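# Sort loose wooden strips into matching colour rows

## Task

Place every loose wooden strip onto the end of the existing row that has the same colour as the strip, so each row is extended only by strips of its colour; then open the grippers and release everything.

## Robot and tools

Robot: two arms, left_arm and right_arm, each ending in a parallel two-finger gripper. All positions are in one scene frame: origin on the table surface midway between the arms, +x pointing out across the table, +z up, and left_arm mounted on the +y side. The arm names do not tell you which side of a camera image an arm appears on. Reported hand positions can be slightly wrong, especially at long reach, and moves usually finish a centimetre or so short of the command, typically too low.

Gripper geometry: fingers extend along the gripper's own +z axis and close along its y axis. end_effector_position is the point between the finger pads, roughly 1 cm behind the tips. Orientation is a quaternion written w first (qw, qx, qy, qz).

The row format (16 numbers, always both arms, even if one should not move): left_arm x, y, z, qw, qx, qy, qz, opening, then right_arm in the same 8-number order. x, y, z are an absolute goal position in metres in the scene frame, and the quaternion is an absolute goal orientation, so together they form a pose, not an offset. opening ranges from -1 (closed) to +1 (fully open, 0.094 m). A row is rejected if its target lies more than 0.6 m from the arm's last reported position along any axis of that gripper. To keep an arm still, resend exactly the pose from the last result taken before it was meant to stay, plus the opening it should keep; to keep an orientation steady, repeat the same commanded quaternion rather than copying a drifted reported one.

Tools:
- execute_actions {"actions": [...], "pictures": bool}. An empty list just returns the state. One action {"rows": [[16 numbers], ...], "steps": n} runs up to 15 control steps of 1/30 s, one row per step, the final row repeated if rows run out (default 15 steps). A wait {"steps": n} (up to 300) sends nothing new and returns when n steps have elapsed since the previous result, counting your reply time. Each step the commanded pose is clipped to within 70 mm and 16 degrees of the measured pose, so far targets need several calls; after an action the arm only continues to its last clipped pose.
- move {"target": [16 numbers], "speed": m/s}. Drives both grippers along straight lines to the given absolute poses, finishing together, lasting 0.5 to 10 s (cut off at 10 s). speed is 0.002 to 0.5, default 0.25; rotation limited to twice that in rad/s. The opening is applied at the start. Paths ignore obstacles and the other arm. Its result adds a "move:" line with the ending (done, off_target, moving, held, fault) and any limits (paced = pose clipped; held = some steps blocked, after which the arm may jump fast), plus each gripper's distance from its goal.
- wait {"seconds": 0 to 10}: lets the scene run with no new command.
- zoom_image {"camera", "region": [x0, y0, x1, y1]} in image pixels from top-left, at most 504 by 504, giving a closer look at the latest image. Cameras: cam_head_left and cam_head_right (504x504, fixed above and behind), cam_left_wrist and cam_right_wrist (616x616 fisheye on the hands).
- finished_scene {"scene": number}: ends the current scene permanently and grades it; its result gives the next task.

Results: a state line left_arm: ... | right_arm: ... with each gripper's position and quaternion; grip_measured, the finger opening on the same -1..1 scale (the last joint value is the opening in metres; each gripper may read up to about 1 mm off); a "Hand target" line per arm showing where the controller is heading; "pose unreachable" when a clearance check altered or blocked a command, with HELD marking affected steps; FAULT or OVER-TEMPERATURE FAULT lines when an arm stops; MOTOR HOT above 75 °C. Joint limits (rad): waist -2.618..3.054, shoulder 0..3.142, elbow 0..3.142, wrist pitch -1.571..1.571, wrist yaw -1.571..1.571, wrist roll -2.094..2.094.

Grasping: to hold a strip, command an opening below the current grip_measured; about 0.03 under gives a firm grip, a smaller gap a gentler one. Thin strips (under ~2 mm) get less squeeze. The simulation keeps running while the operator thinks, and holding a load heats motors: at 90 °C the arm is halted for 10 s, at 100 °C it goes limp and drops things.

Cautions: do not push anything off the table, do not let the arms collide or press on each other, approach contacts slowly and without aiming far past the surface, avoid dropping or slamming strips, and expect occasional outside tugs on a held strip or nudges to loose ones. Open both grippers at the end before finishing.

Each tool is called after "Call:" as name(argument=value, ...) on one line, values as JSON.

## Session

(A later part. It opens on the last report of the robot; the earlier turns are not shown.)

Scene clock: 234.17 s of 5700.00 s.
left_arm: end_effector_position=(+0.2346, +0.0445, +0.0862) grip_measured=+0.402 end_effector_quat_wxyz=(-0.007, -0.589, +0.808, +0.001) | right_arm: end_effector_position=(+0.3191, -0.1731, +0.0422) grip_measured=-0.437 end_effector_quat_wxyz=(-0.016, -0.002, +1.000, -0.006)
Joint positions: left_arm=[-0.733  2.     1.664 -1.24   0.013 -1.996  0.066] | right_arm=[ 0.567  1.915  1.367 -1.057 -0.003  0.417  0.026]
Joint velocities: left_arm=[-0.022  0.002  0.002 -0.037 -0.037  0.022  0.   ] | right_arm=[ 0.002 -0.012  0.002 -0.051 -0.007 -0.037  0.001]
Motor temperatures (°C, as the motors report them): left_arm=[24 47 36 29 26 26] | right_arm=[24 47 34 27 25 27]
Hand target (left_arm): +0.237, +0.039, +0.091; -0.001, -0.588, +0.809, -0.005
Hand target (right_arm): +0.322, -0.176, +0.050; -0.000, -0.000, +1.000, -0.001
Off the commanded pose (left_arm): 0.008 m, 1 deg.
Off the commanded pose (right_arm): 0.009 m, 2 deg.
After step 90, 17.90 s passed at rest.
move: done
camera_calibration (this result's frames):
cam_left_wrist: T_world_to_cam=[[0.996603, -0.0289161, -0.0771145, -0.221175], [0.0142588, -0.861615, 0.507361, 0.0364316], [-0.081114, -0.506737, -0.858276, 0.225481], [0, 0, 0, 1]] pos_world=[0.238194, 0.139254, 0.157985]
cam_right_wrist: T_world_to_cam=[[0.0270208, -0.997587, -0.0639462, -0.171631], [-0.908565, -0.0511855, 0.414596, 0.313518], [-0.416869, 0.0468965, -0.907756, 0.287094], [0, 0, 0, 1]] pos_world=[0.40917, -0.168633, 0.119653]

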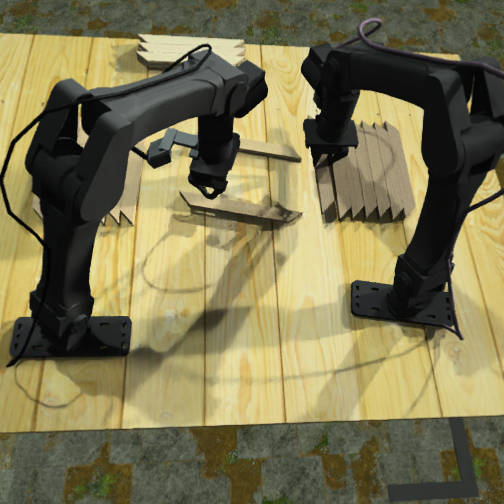

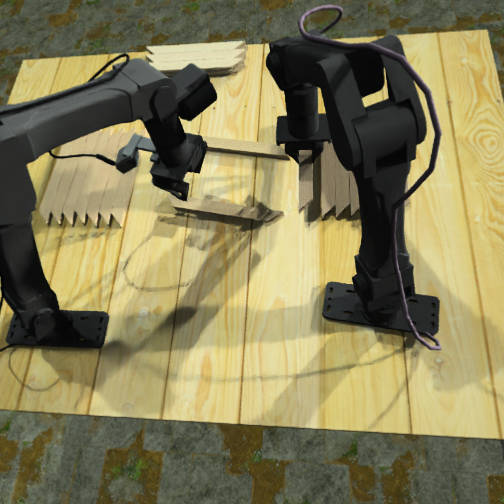

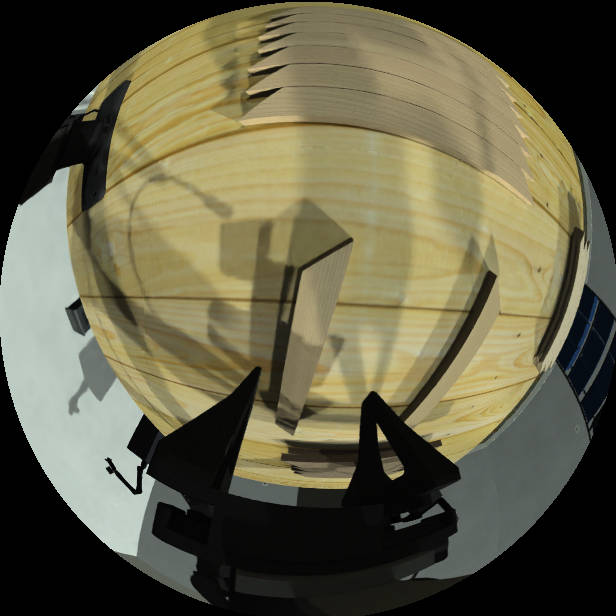

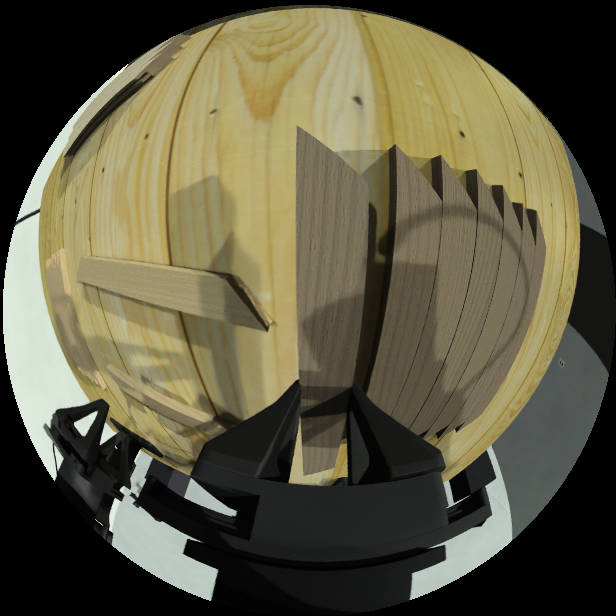

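Call:
move(target=[0.226,0.030,0.045,0,-0.5878,0.809,0,0.4,0.324,-0.174,0.03,0,0,1,0,-0.465], speed=0.05)

Scene clock: 254.13 s of 5700.00 s.
left_arm: end_effector_position=(+0.2282, +0.0305, +0.0482) grip_measured=+0.402 end_effector_quat_wxyz=(-0.006, -0.590, +0.807, -0.003) | right_arm: end_effector_position=(+0.3234, -0.1712, +0.0327) grip_measured=-0.437 end_effector_quat_wxyz=(-0.002, -0.002, +1.000, +0.001)
Joint positions: left_arm=[-0.771  2.035  1.562 -1.094  0.013 -2.037  0.066] | right_arm=[ 0.567  1.915  1.327 -0.986 -0.003  0.417  0.026]
Joint velocities: left_arm=[-0.007 -0.007  0.022  0.007  0.007 -0.022 -0.001] | right_arm=[ 0.007  0.007 -0.002  0.037  0.007  0.051  0.002]
Motor temperatures (°C, as the motors report them): left_arm=[24 49 37 29 26 26] | right_arm=[24 47 34 27 25 27]
Hand target (left_arm): +0.226, +0.029, +0.045; -0.000, -0.588, +0.809, -0.000
Hand target (right_arm): +0.324, -0.174, +0.030; -0.000, +0.000, +1.000, -0.000
Off the commanded pose (left_arm): 0.004 m, 1 deg.
Off the commanded pose (right_arm): 0.004 m, 0 deg.
After step 90, 15.63 s passed at rest.
move: done
camera_calibration (this result's frames):
cam_left_wrist: T_world_to_cam=[[0.99716, -0.025932, -0.070703, -0.218681], [0.0140118, -0.858564, 0.512515, 0.0434262], [-0.0739936, -0.51205, -0.855763, 0.183696], [0, 0, 0, 1]] pos_world=[0.231043, 0.125675, 0.119483]
cam_right_wrist: T_world_to_cam=[[0.0290432, -0.99668, -0.0760672, -0.170548], [-0.92015, -0.0563862, 0.387485, 0.325187], [-0.390487, 0.0587394, -0.918732, 0.27398], [0, 0, 0, 1]] pos_world=[0.41116, -0.167739, 0.112736]

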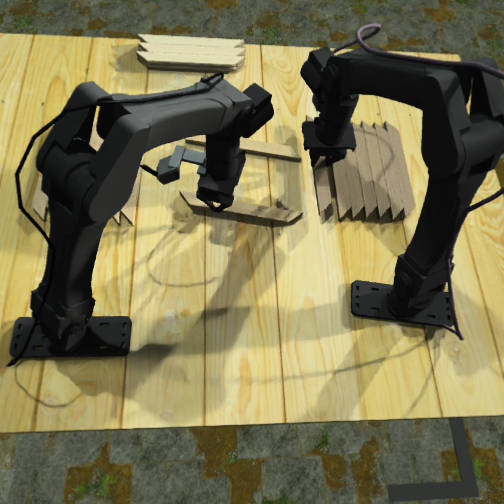

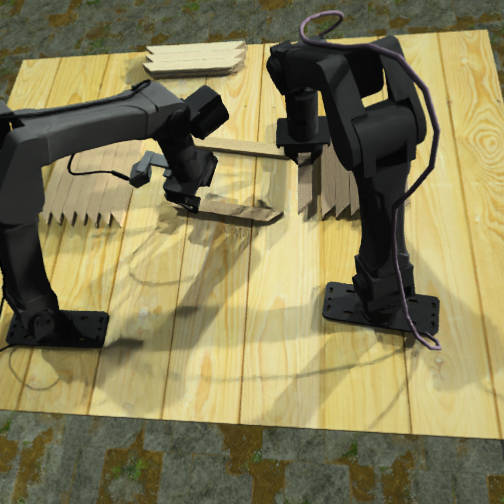

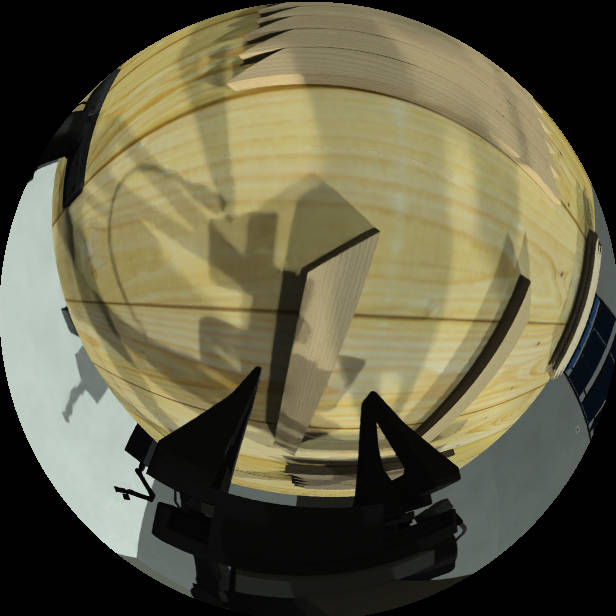

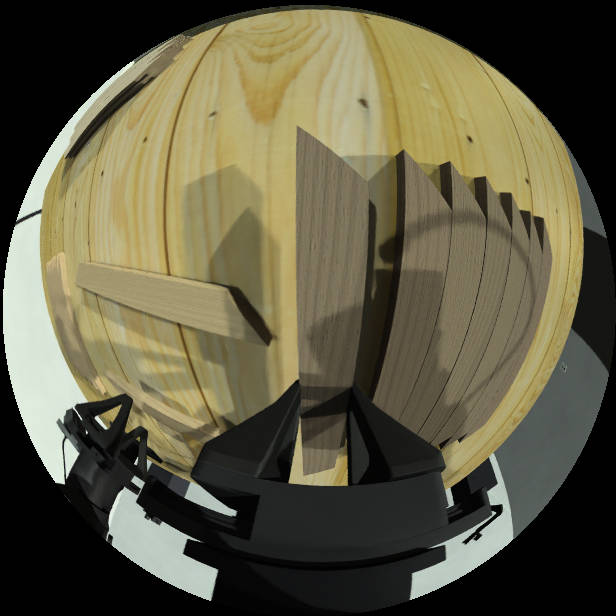

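Call:
move(target=[0.225,0.030,0.012,0,-0.5878,0.809,0,0.4,0.324,-0.173,0.012,0,0,1,0,-0.465], speed=0.03)

Scene clock: 259.70 s of 5700.00 s.
left_arm: end_effector_position=(+0.2298, +0.0290, +0.0191) grip_measured=+0.402 end_effector_quat_wxyz=(-0.005, -0.591, +0.807, -0.009) | right_arm: end_effector_position=(+0.3247, -0.1706, +0.0175) grip_measured=-0.437 end_effector_quat_wxyz=(+0.002, -0.002, +1.000, +0.002)
Joint positions: left_arm=[-0.771  2.064  1.486 -0.977  0.013 -2.039  0.066] | right_arm=[ 0.567  1.934  1.288 -0.919 -0.003  0.417  0.026]
Joint velocities: left_arm=[ 0.017  0.012  0.002 -0.007 -0.022 -0.11   0.001] | right_arm=[-0.012  0.007 -0.012  0.022 -0.022 -0.037 -0.001]
Motor temperatures (°C, as the motors report them): left_arm=[24 49 36 29 26 26] | right_arm=[24 46 34 27 25 27]
Hand target (left_arm): +0.225, +0.030, +0.012; -0.000, -0.588, +0.809, +0.000
Hand target (right_arm): +0.324, -0.173, +0.012; +0.000, -0.000, +1.000, +0.000
Off the commanded pose (left_arm): 0.009 m, 1 deg.
Off the commanded pose (right_arm): 0.006 m, 0 deg.
After step 90, 1.00 s passed at rest.
move: done
camera_calibration (this result's frames):
cam_left_wrist: T_world_to_cam=[[0.997725, -0.0249258, -0.0626441, -0.222618], [0.0112523, -0.854555, 0.519239, 0.0574288], [-0.0664753, -0.518762, -0.85233, 0.156529], [0, 0, 0, 1]] pos_world=[0.231871, 0.124728, 0.0896495]
cam_right_wrist: T_world_to_cam=[[0.0296931, -0.996388, -0.0795583, -0.171243], [-0.923353, -0.0578242, 0.379572, 0.333269], [-0.382801, 0.0621898, -0.921735, 0.258664], [0, 0, 0, 1]] pos_world=[0.411826, -0.16744, 0.0982961]

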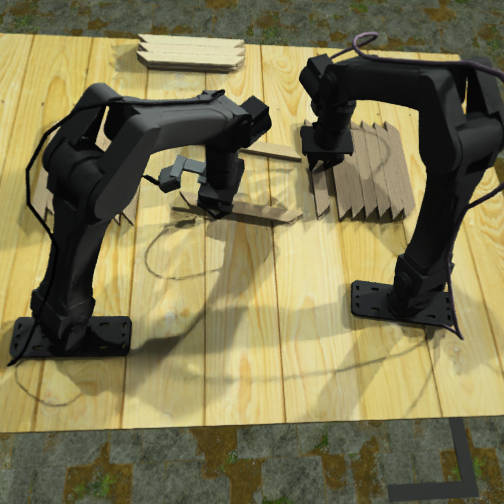

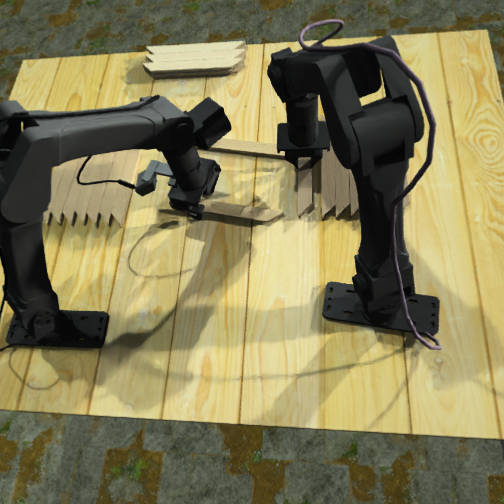

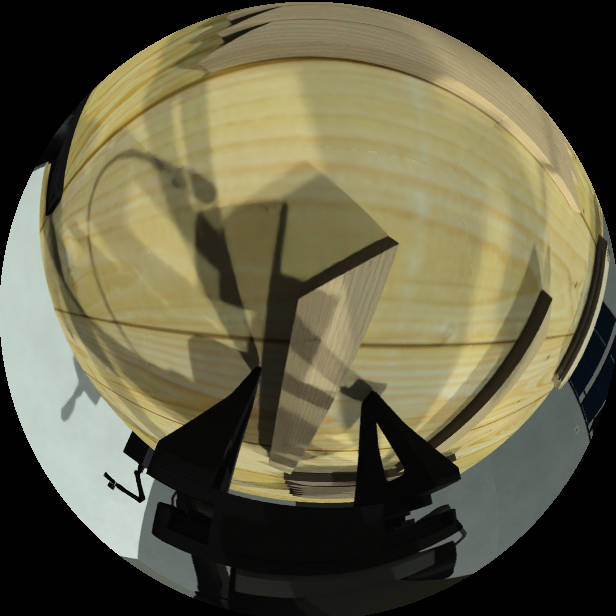

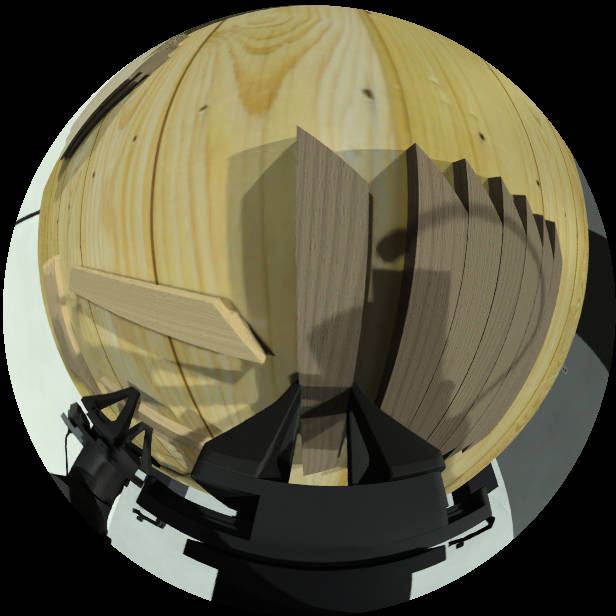

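Call:
move(target=[0.227,0.030,0.014,0,-0.5878,0.809,0,-0.465,0.324,-0.172,0.016,0,0,1,0,-0.25], speed=0.03)

Scene clock: 268.50 s of 5700.00 s.
left_arm: end_effector_position=(+0.2304, +0.0283, +0.0191) grip_measured=-0.435 end_effector_quat_wxyz=(-0.005, -0.591, +0.807, -0.011) | right_arm: end_effector_position=(+0.3249, -0.1705, +0.0175) grip_measured=-0.253 end_effector_quat_wxyz=(+0.003, -0.002, +1.000, +0.003)
Joint positions: left_arm=[-0.771  2.064  1.486 -0.974  0.013 -2.039  0.027] | right_arm=[ 0.567  1.934  1.288 -0.918 -0.003  0.417  0.035]
Joint velocities: left_arm=[-0.007  0.007  0.007  0.051  0.066 -0.037  0.   ] | right_arm=[-0.002 -0.007  0.017  0.022  0.051 -0.037  0.001]
Motor temperatures (°C, as the motors report them): left_arm=[24 50 35 29 26 26] | right_arm=[24 45 34 27 25 27]
Hand target (left_arm): +0.227, +0.030, +0.014; -0.000, -0.588, +0.809, -0.000
Hand target (right_arm): +0.324, -0.172, +0.016; -0.000, -0.000, +1.000, -0.000
Off the commanded pose (left_arm): 0.006 m, 1 deg.
Off the commanded pose (right_arm): 0.002 m, 0 deg.
After step 90, 5.10 s passed at rest.
move: done
camera_calibration (this result's frames):
cam_left_wrist: T_world_to_cam=[[0.997892, -0.0250892, -0.0598567, -0.223397], [0.00983342, -0.853167, 0.521545, 0.0570898], [-0.0641529, -0.521034, -0.851121, 0.155749], [0, 0, 0, 1]] pos_world=[0.232357, 0.124253, 0.0894148]
cam_right_wrist: T_world_to_cam=[[0.0297486, -0.996363, -0.079849, -0.17118], [-0.923617, -0.0579427, 0.378911, 0.33351], [-0.38216, 0.0624778, -0.921982, 0.258571], [0, 0, 0, 1]] pos_world=[0.411943, -0.167388, 0.0983587]

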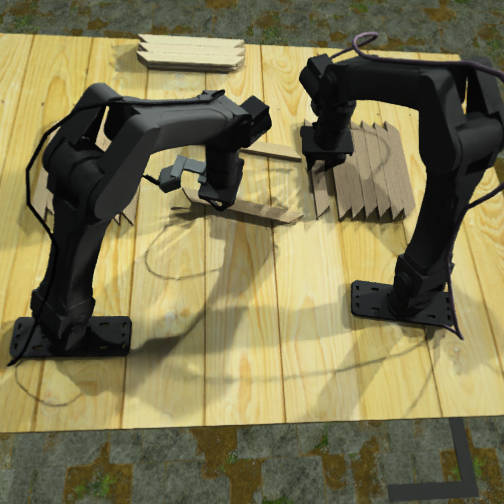

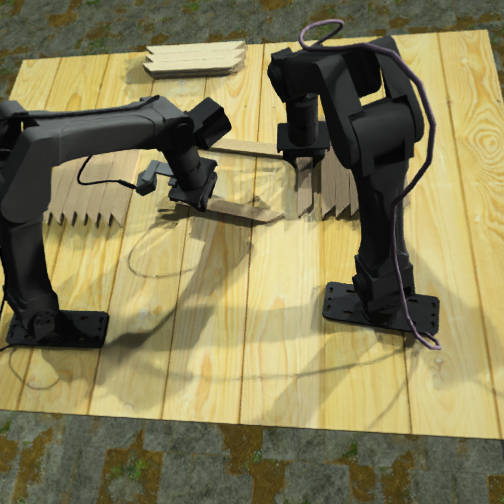

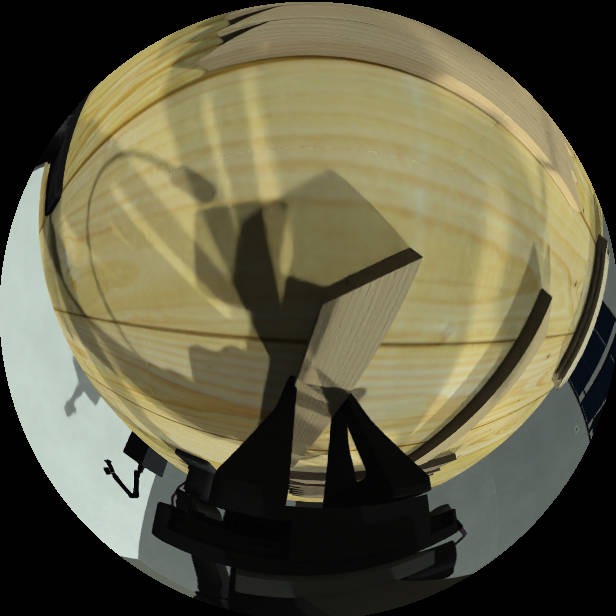

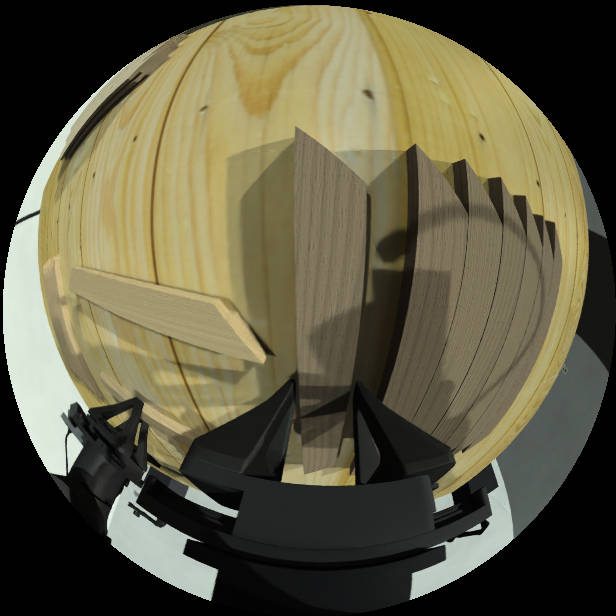

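Call:
execute_actions(actions=[])

Scene clock: 301.07 s of 5700.00 s.
left_arm: end_effector_position=(+0.2304, +0.0283, +0.0191) grip_measured=-0.435 end_effector_quat_wxyz=(-0.005, -0.591, +0.807, -0.011) | right_arm: end_effector_position=(+0.3249, -0.1705, +0.0175) grip_measured=-0.253 end_effector_quat_wxyz=(+0.003, -0.002, +1.000, +0.003)
Joint positions: left_arm=[-0.771  2.064  1.486 -0.974  0.013 -2.039  0.027] | right_arm=[ 0.567  1.934  1.288 -0.918 -0.003  0.417  0.035]
Joint velocities: left_arm=[ 0.012 -0.002 -0.022  0.007 -0.037 -0.007  0.001] | right_arm=[-0.012 -0.007 -0.007 -0.037  0.051 -0.022 -0.001]
Motor temperatures (°C, as the motors report them): left_arm=[24 50 35 28 26 26] | right_arm=[24 44 34 27 25 27]
Hand target (left_arm): +0.227, +0.030, +0.014; -0.000, -0.588, +0.809, -0.000
Hand target (right_arm): +0.324, -0.172, +0.016; -0.000, -0.000, +1.000, -0.000
Off the commanded pose (left_arm): 0.006 m, 1 deg.
Off the commanded pose (right_arm): 0.002 m, 0 deg.
Steps of this call (steps 1 to 90: nothing new was sent; then 29.57 s passed at rest). Readings (end_effector_position):
1: left_arm (+0.2304, +0.0283, +0.0191) | right_arm (+0.3249, -0.1705, +0.0175)
2: left_arm (+0.2304, +0.0283, +0.0191) | right_arm (+0.3249, -0.1705, +0.0175)
4: left_arm (+0.2304, +0.0283, +0.0191) | right_arm (+0.3249, -0.1705, +0.0175)
8: left_arm (+0.2304, +0.0283, +0.0191) | right_arm (+0.3249, -0.1705, +0.0175)
90: the state above
camera_calibration (this result's frames):
cam_left_wrist: T_world_to_cam=[[0.997892, -0.0250892, -0.0598567, -0.223397], [0.00983342, -0.853167, 0.521545, 0.0570898], [-0.0641529, -0.521034, -0.851121, 0.155749], [0, 0, 0, 1]] pos_world=[0.232357, 0.124253, 0.0894148]
cam_right_wrist: T_world_to_cam=[[0.0297486, -0.996363, -0.079849, -0.17118], [-0.923617, -0.0579427, 0.378911, 0.33351], [-0.38216, 0.0624778, -0.921982, 0.258571], [0, 0, 0, 1]] pos_world=[0.411943, -0.167388, 0.0983587]

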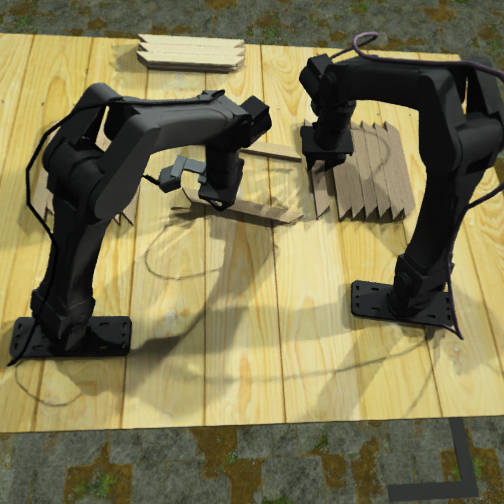

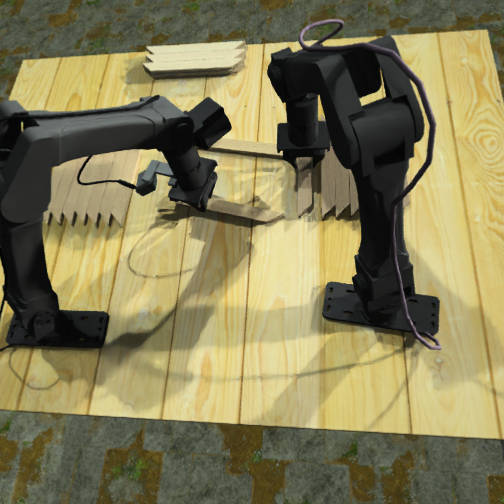

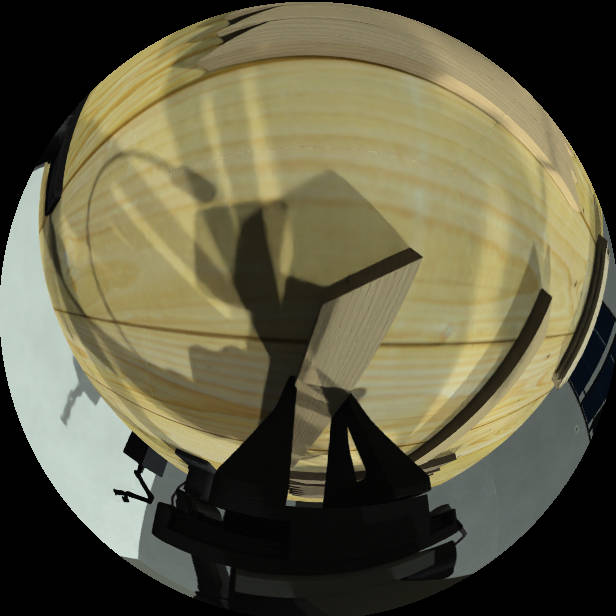

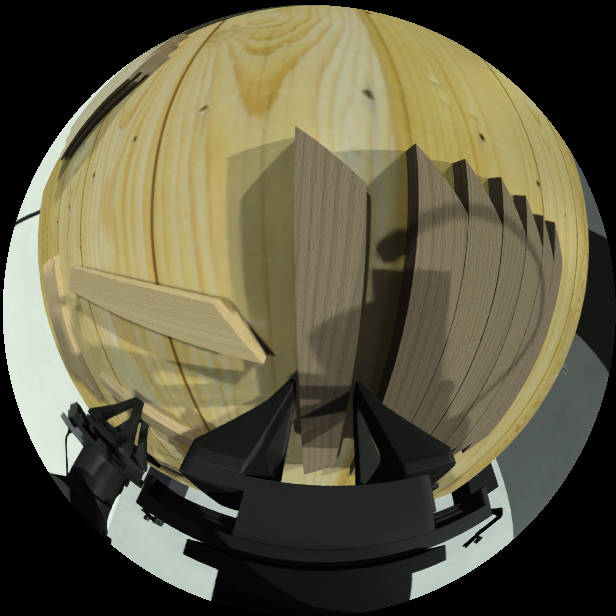

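Call:
move(target=[0.2304,0.0283,0.085,0,-0.5878,0.809,0,-0.465,0.325,-0.1705,0.065,0,0,1,0,-0.2], speed=0.1)

Call:
move(target=[0.30,0.10,0.09,0,0,1,0,-0.465,0.305,-0.125,0.06,0,0,1,0,-1], speed=0.12)

Scene clock: 319.07 s of 5700.00 s.
left_arm: end_effector_position=(+0.2278, +0.0309, +0.0697) grip_measured=-0.435 end_effector_quat_wxyz=(-0.009, -0.591, +0.807, +0.012) | right_arm: end_effector_position=(+0.3189, -0.1732, +0.0514) grip_measured=-0.203 end_effector_quat_wxyz=(-0.017, -0.002, +1.000, -0.006)
Joint positions: left_arm=[-0.771  2.046  1.665 -1.216  0.013 -2.039  0.027] | right_arm=[ 0.567  1.905  1.391 -1.092 -0.003  0.417  0.037]
Joint velocities: left_arm=[-0.007 -0.012  0.007  0.022 -0.066  0.022 -0.001] | right_arm=[-0.002 -0.007 -0.007 -0.037 -0.007 -0.022 -0.   ]
Motor temperatures (°C, as the motors report them): left_arm=[24 50 35 28 26 26] | right_arm=[24 45 34 27 25 27]
Hand target (left_arm): +0.229, +0.029, +0.085; -0.000, -0.588, +0.809, -0.000
Hand target (right_arm): +0.325, -0.171, +0.065; +0.000, +0.000, +1.000, +0.000
Off the commanded pose (left_arm): 0.016 m, 2 deg.
Off the commanded pose (right_arm): 0.015 m, 2 deg.
After step 90, 13.77 s passed at rest.
move: off_target (left_arm, right_arm)
camera_calibration (this result's frames):
cam_left_wrist: T_world_to_cam=[[0.995437, -0.0226878, -0.0926815, -0.214895], [0.0261711, -0.869153, 0.493851, 0.0316621], [-0.0917587, -0.494023, -0.864593, 0.206345], [0, 0, 0, 1]] pos_world=[0.232019, 0.124583, 0.142851]
cam_right_wrist: T_world_to_cam=[[0.0269986, -0.997597, -0.0637998, -0.17111], [-0.90842, -0.0511207, 0.41492, 0.309506], [-0.417185, 0.0467547, -0.907618, 0.295456], [0, 0, 0, 1]] pos_world=[0.409041, -0.16869, 0.128824]

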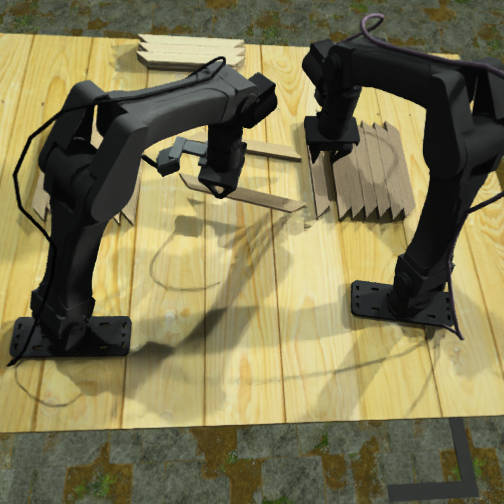

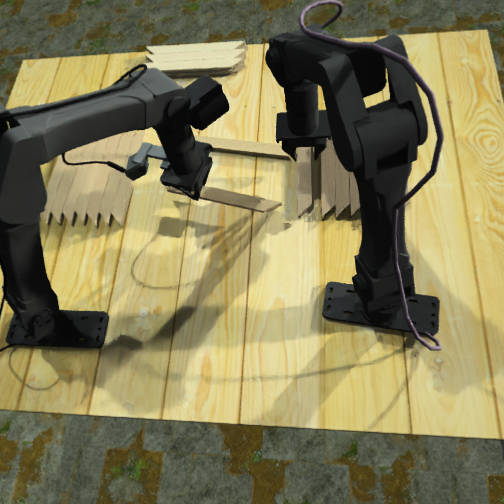

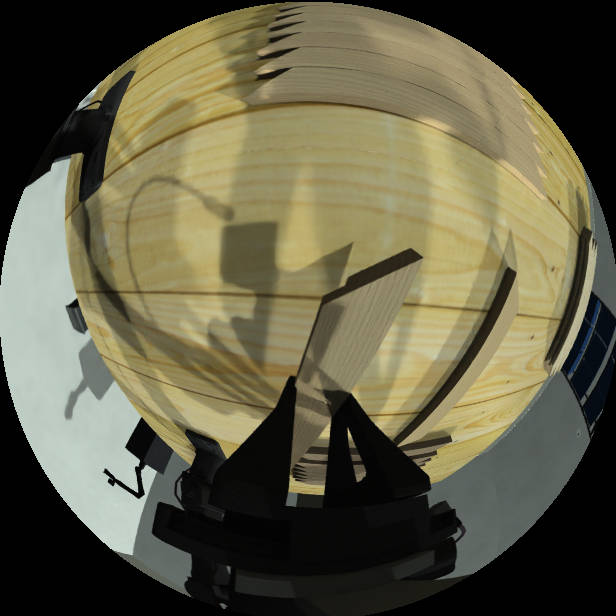

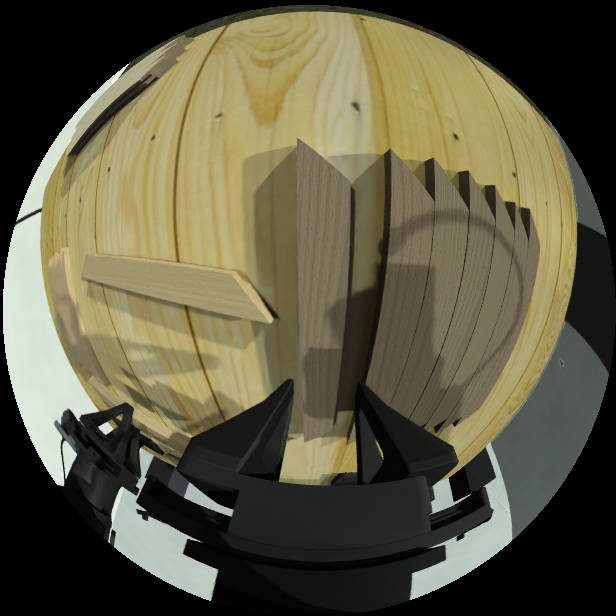

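Scene clock: 324.80 s of 5700.00 s.
left_arm: end_effector_position=(+0.2943, +0.0957, +0.0844) grip_measured=-0.434 end_effector_quat_wxyz=(-0.007, +0.002, +1.000, -0.001) | right_arm: end_effector_position=(+0.2974, -0.1330, +0.0514) grip_measured=-0.987 end_effector_quat_wxyz=(-0.016, +0.002, +1.000, -0.008)
Joint positions: left_arm=[-0.537  2.076  1.769 -1.274  0.008 -0.537  0.027] | right_arm=[ 0.701  1.905  1.391 -1.092 -0.003  0.559  0.001]
Joint velocities: left_arm=[ 0.007  0.007  0.002  0.051 -0.022 -0.007  0.   ] | right_arm=[ 0.002  0.002  0.002 -0.022 -0.037 -0.007 -0.001]
Motor temperatures (°C, as the motors report them): left_arm=[24 50 35 28 26 26] | right_arm=[24 45 35 27 25 27]
Hand target (left_arm): +0.301, +0.100, +0.090; +0.000, -0.000, +1.000, +0.002
Hand target (right_arm): +0.304, -0.125, +0.060; -0.001, -0.000, +1.000, +0.001
Off the commanded pose (left_arm): 0.009 m, 1 deg.
Off the commanded pose (right_arm): 0.014 m, 2 deg.
move: off_target (right_arm)
camera_calibration (this result's frames):
cam_left_wrist: T_world_to_cam=[[0.274178, -0.959371, -0.0665911, 0.0214968], [-0.815284, -0.268607, 0.512993, 0.267503], [-0.510037, -0.0863607, -0.855806, 0.34053], [0, 0, 0, 1]] pos_world=[0.38588, 0.121885, 0.155632]
cam_right_wrist: T_world_to_cam=[[0.0192182, -0.998063, -0.059173, -0.128486], [-0.90963, -0.0420184, 0.413289, 0.293621], [-0.414975, 0.0458829, -0.908675, 0.283864], [0, 0, 0, 1]] pos_world=[0.387352, -0.128924, 0.128987]

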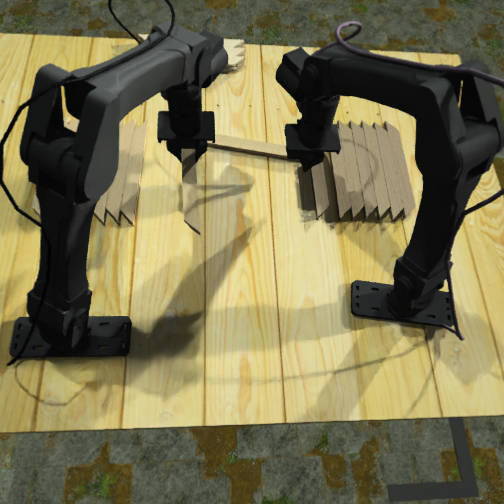

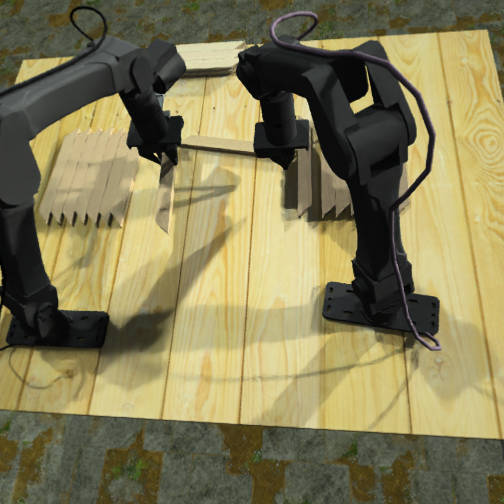

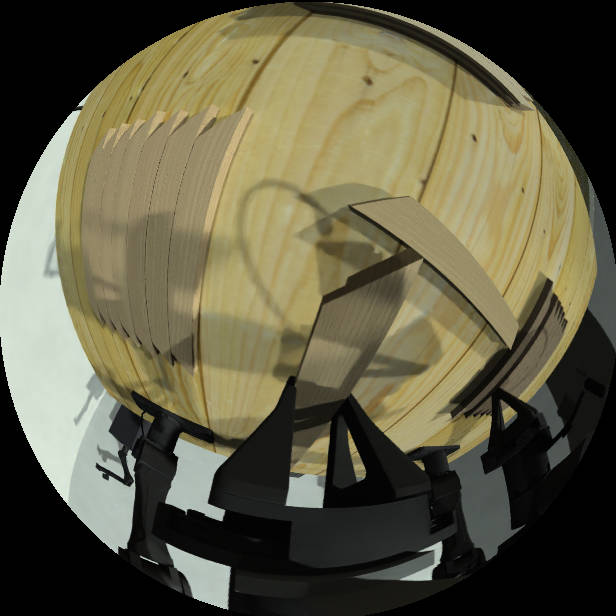

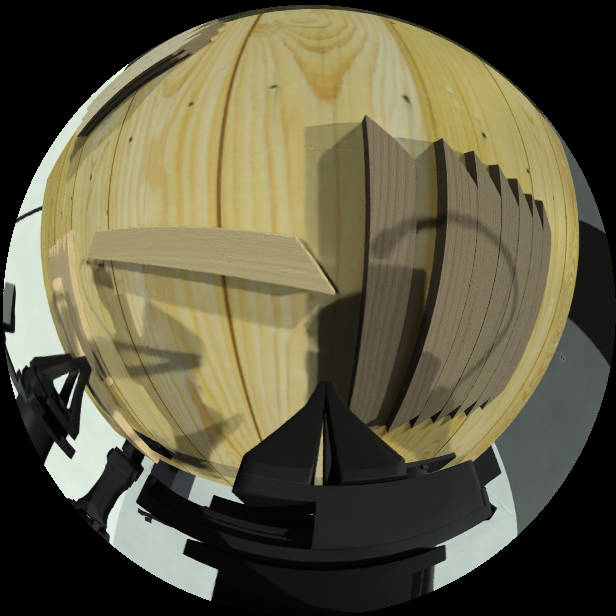

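Call:
move(target=[0.357,0.160,0.075,0,0.035,0.999,0,-0.465,0.305,-0.135,0.012,0,0,1,0,-1], speed=0.08)

Scene clock: 385.13 s of 5700.00 s.
left_arm: end_effector_position=(+0.3529, +0.1565, +0.0682) grip_measured=-0.434 end_effector_quat_wxyz=(-0.007, +0.035, +0.999, -0.001) | right_arm: end_effector_position=(+0.3047, -0.1307, +0.0183) grip_measured=-0.987 end_effector_quat_wxyz=(+0.003, -0.002, +1.000, +0.003)
Joint positions: left_arm=[-0.342  2.2    1.899 -1.283  0.007 -0.276  0.027] | right_arm=[ 0.695  1.935  1.293 -0.921 -0.003  0.547  0.001]
Joint velocities: left_arm=[-0.002 -0.002  0.012  0.037 -0.022  0.007 -0.   ] | right_arm=[ 0.007 -0.017  0.012 -0.007  0.081  0.022 -0.   ]
Motor temperatures (°C, as the motors report them): left_arm=[24 51 37 28 26 26] | right_arm=[24 45 37 27 25 27]
Hand target (left_arm): +0.358, +0.159, +0.075; -0.001, +0.035, +0.999, +0.002
Hand target (right_arm): +0.305, -0.135, +0.012; -0.000, +0.000, +1.000, -0.000
Off the commanded pose (left_arm): 0.009 m, 1 deg.
Off the commanded pose (right_arm): 0.008 m, 1 deg.
After step 90, 55.77 s passed at rest.
move: done
camera_calibration (this result's frames):
cam_left_wrist: T_world_to_cam=[[0.21058, -0.975362, -0.0657609, 0.08751], [-0.830226, -0.213949, 0.514733, 0.336558], [-0.516121, -0.0537958, -0.854825, 0.358833], [0, 0, 0, 1]] pos_world=[0.446193, 0.176664, 0.139256]
cam_right_wrist: T_world_to_cam=[[0.0290148, -0.996288, -0.0810406, -0.130593], [-0.923768, -0.0576976, 0.378582, 0.316959], [-0.381853, 0.0638782, -0.922013, 0.249177], [0, 0, 0, 1]] pos_world=[0.391734, -0.127737, 0.0991661]

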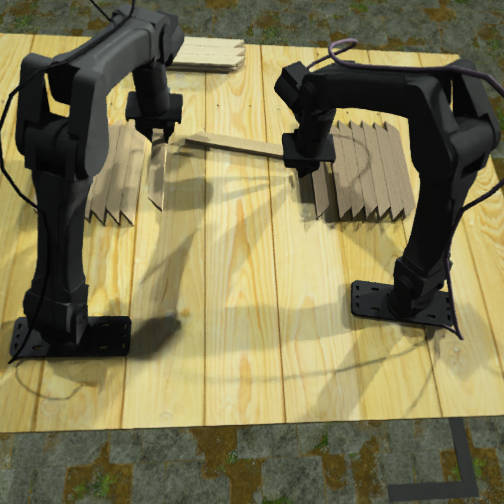

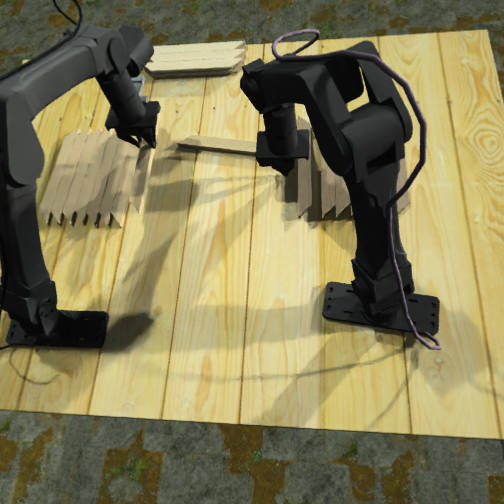

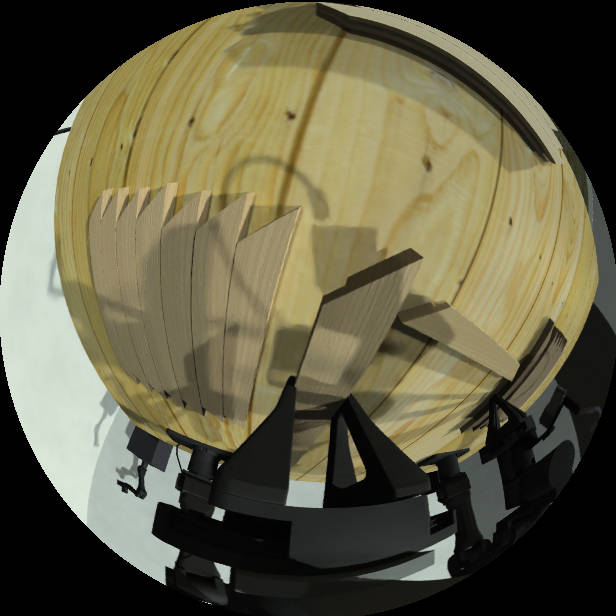

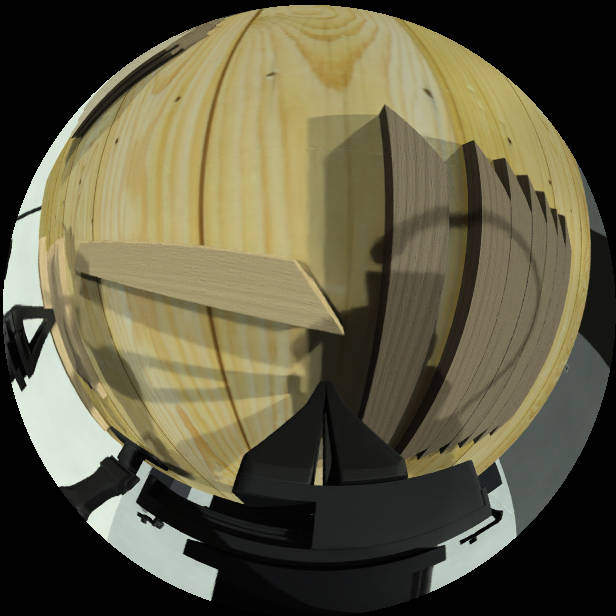

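Call:
move(target=[0.356,0.160,0.012,0,0.0436,0.999,0,-0.465,0.305,-0.182,0.014,0,0,1,0,-1], speed=0.013)

Scene clock: 409.77 s of 5700.00 s.
left_arm: end_effector_position=(+0.3532, +0.1564, +0.0195) grip_measured=-0.434 end_effector_quat_wxyz=(-0.006, +0.043, +0.999, -0.002) | right_arm: end_effector_position=(+0.3058, -0.1740, +0.0117) grip_measured=-0.987 end_effector_quat_wxyz=(-0.005, -0.004, +1.000, +0.004)
Joint positions: left_arm=[-0.342  2.229  1.751 -1.103  0.007 -0.259  0.027] | right_arm=[ 0.576  1.889  1.201 -0.889 -0.012  0.423  0.001]
Joint velocities: left_arm=[-0.002 -0.007  0.002 -0.037 -0.051 -0.051 -0.001] | right_arm=[-0.012 -0.007 -0.017  0.051 -0.007 -0.051  0.   ]
Motor temperatures (°C, as the motors report them): left_arm=[24 53 37 28 26 26] | right_arm=[24 45 35 27 25 27]
Hand target (left_arm): +0.357, +0.160, +0.012; -0.000, +0.043, +0.999, +0.000
Hand target (right_arm): +0.306, -0.182, +0.014; +0.000, +0.000, +1.000, -0.001
Off the commanded pose (left_arm): 0.009 m, 1 deg.
Off the commanded pose (right_arm): 0.008 m, 1 deg.
After step 90, 17.07 s passed at rest.
move: done
camera_calibration (this result's frames):
cam_left_wrist: T_world_to_cam=[[0.193996, -0.978917, -0.0639341, 0.0905558], [-0.83527, -0.199005, 0.512564, 0.361283], [-0.51448, -0.0460331, -0.856266, 0.315553], [0, 0, 0, 1]] pos_world=[0.446547, 0.17507, 0.0908062]
cam_right_wrist: T_world_to_cam=[[0.0322465, -0.996017, -0.0831294, -0.175195], [-0.917217, -0.0625333, 0.393449, 0.314995], [-0.39708, 0.0635604, -0.91558, 0.250836], [0, 0, 0, 1]] pos_world=[0.394171, -0.170743, 0.091162]

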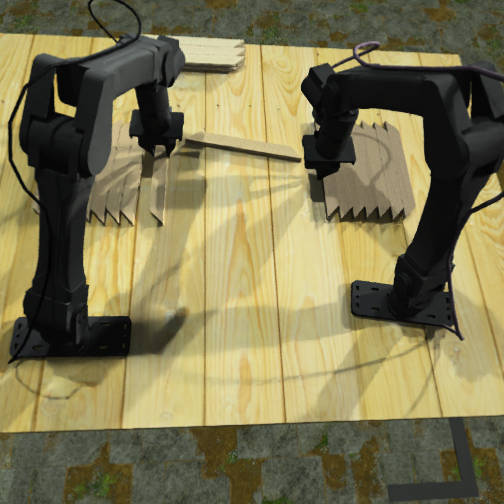

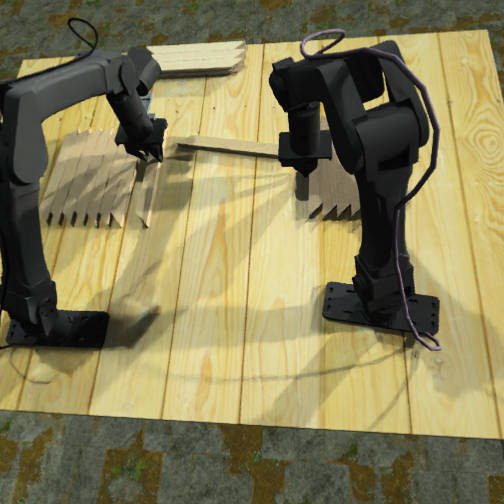

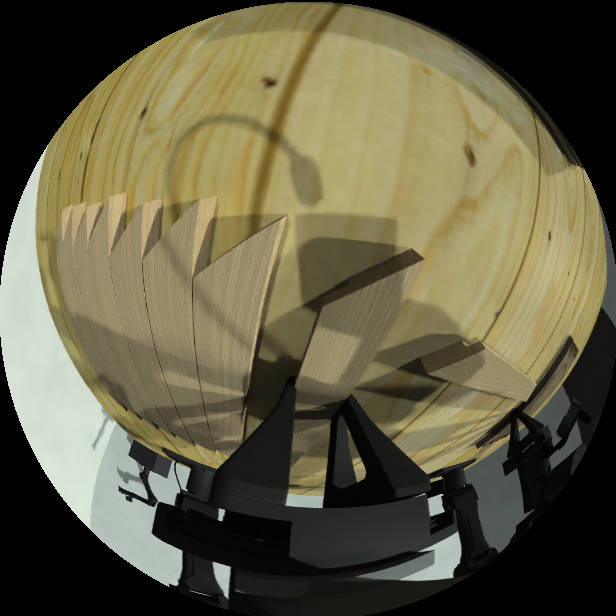

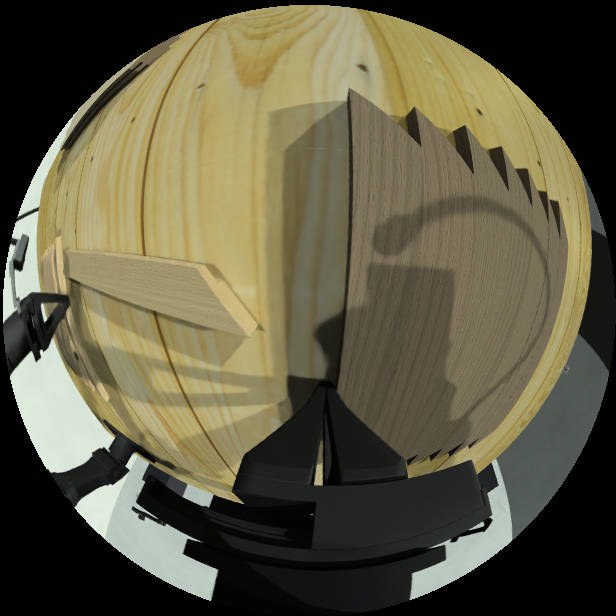

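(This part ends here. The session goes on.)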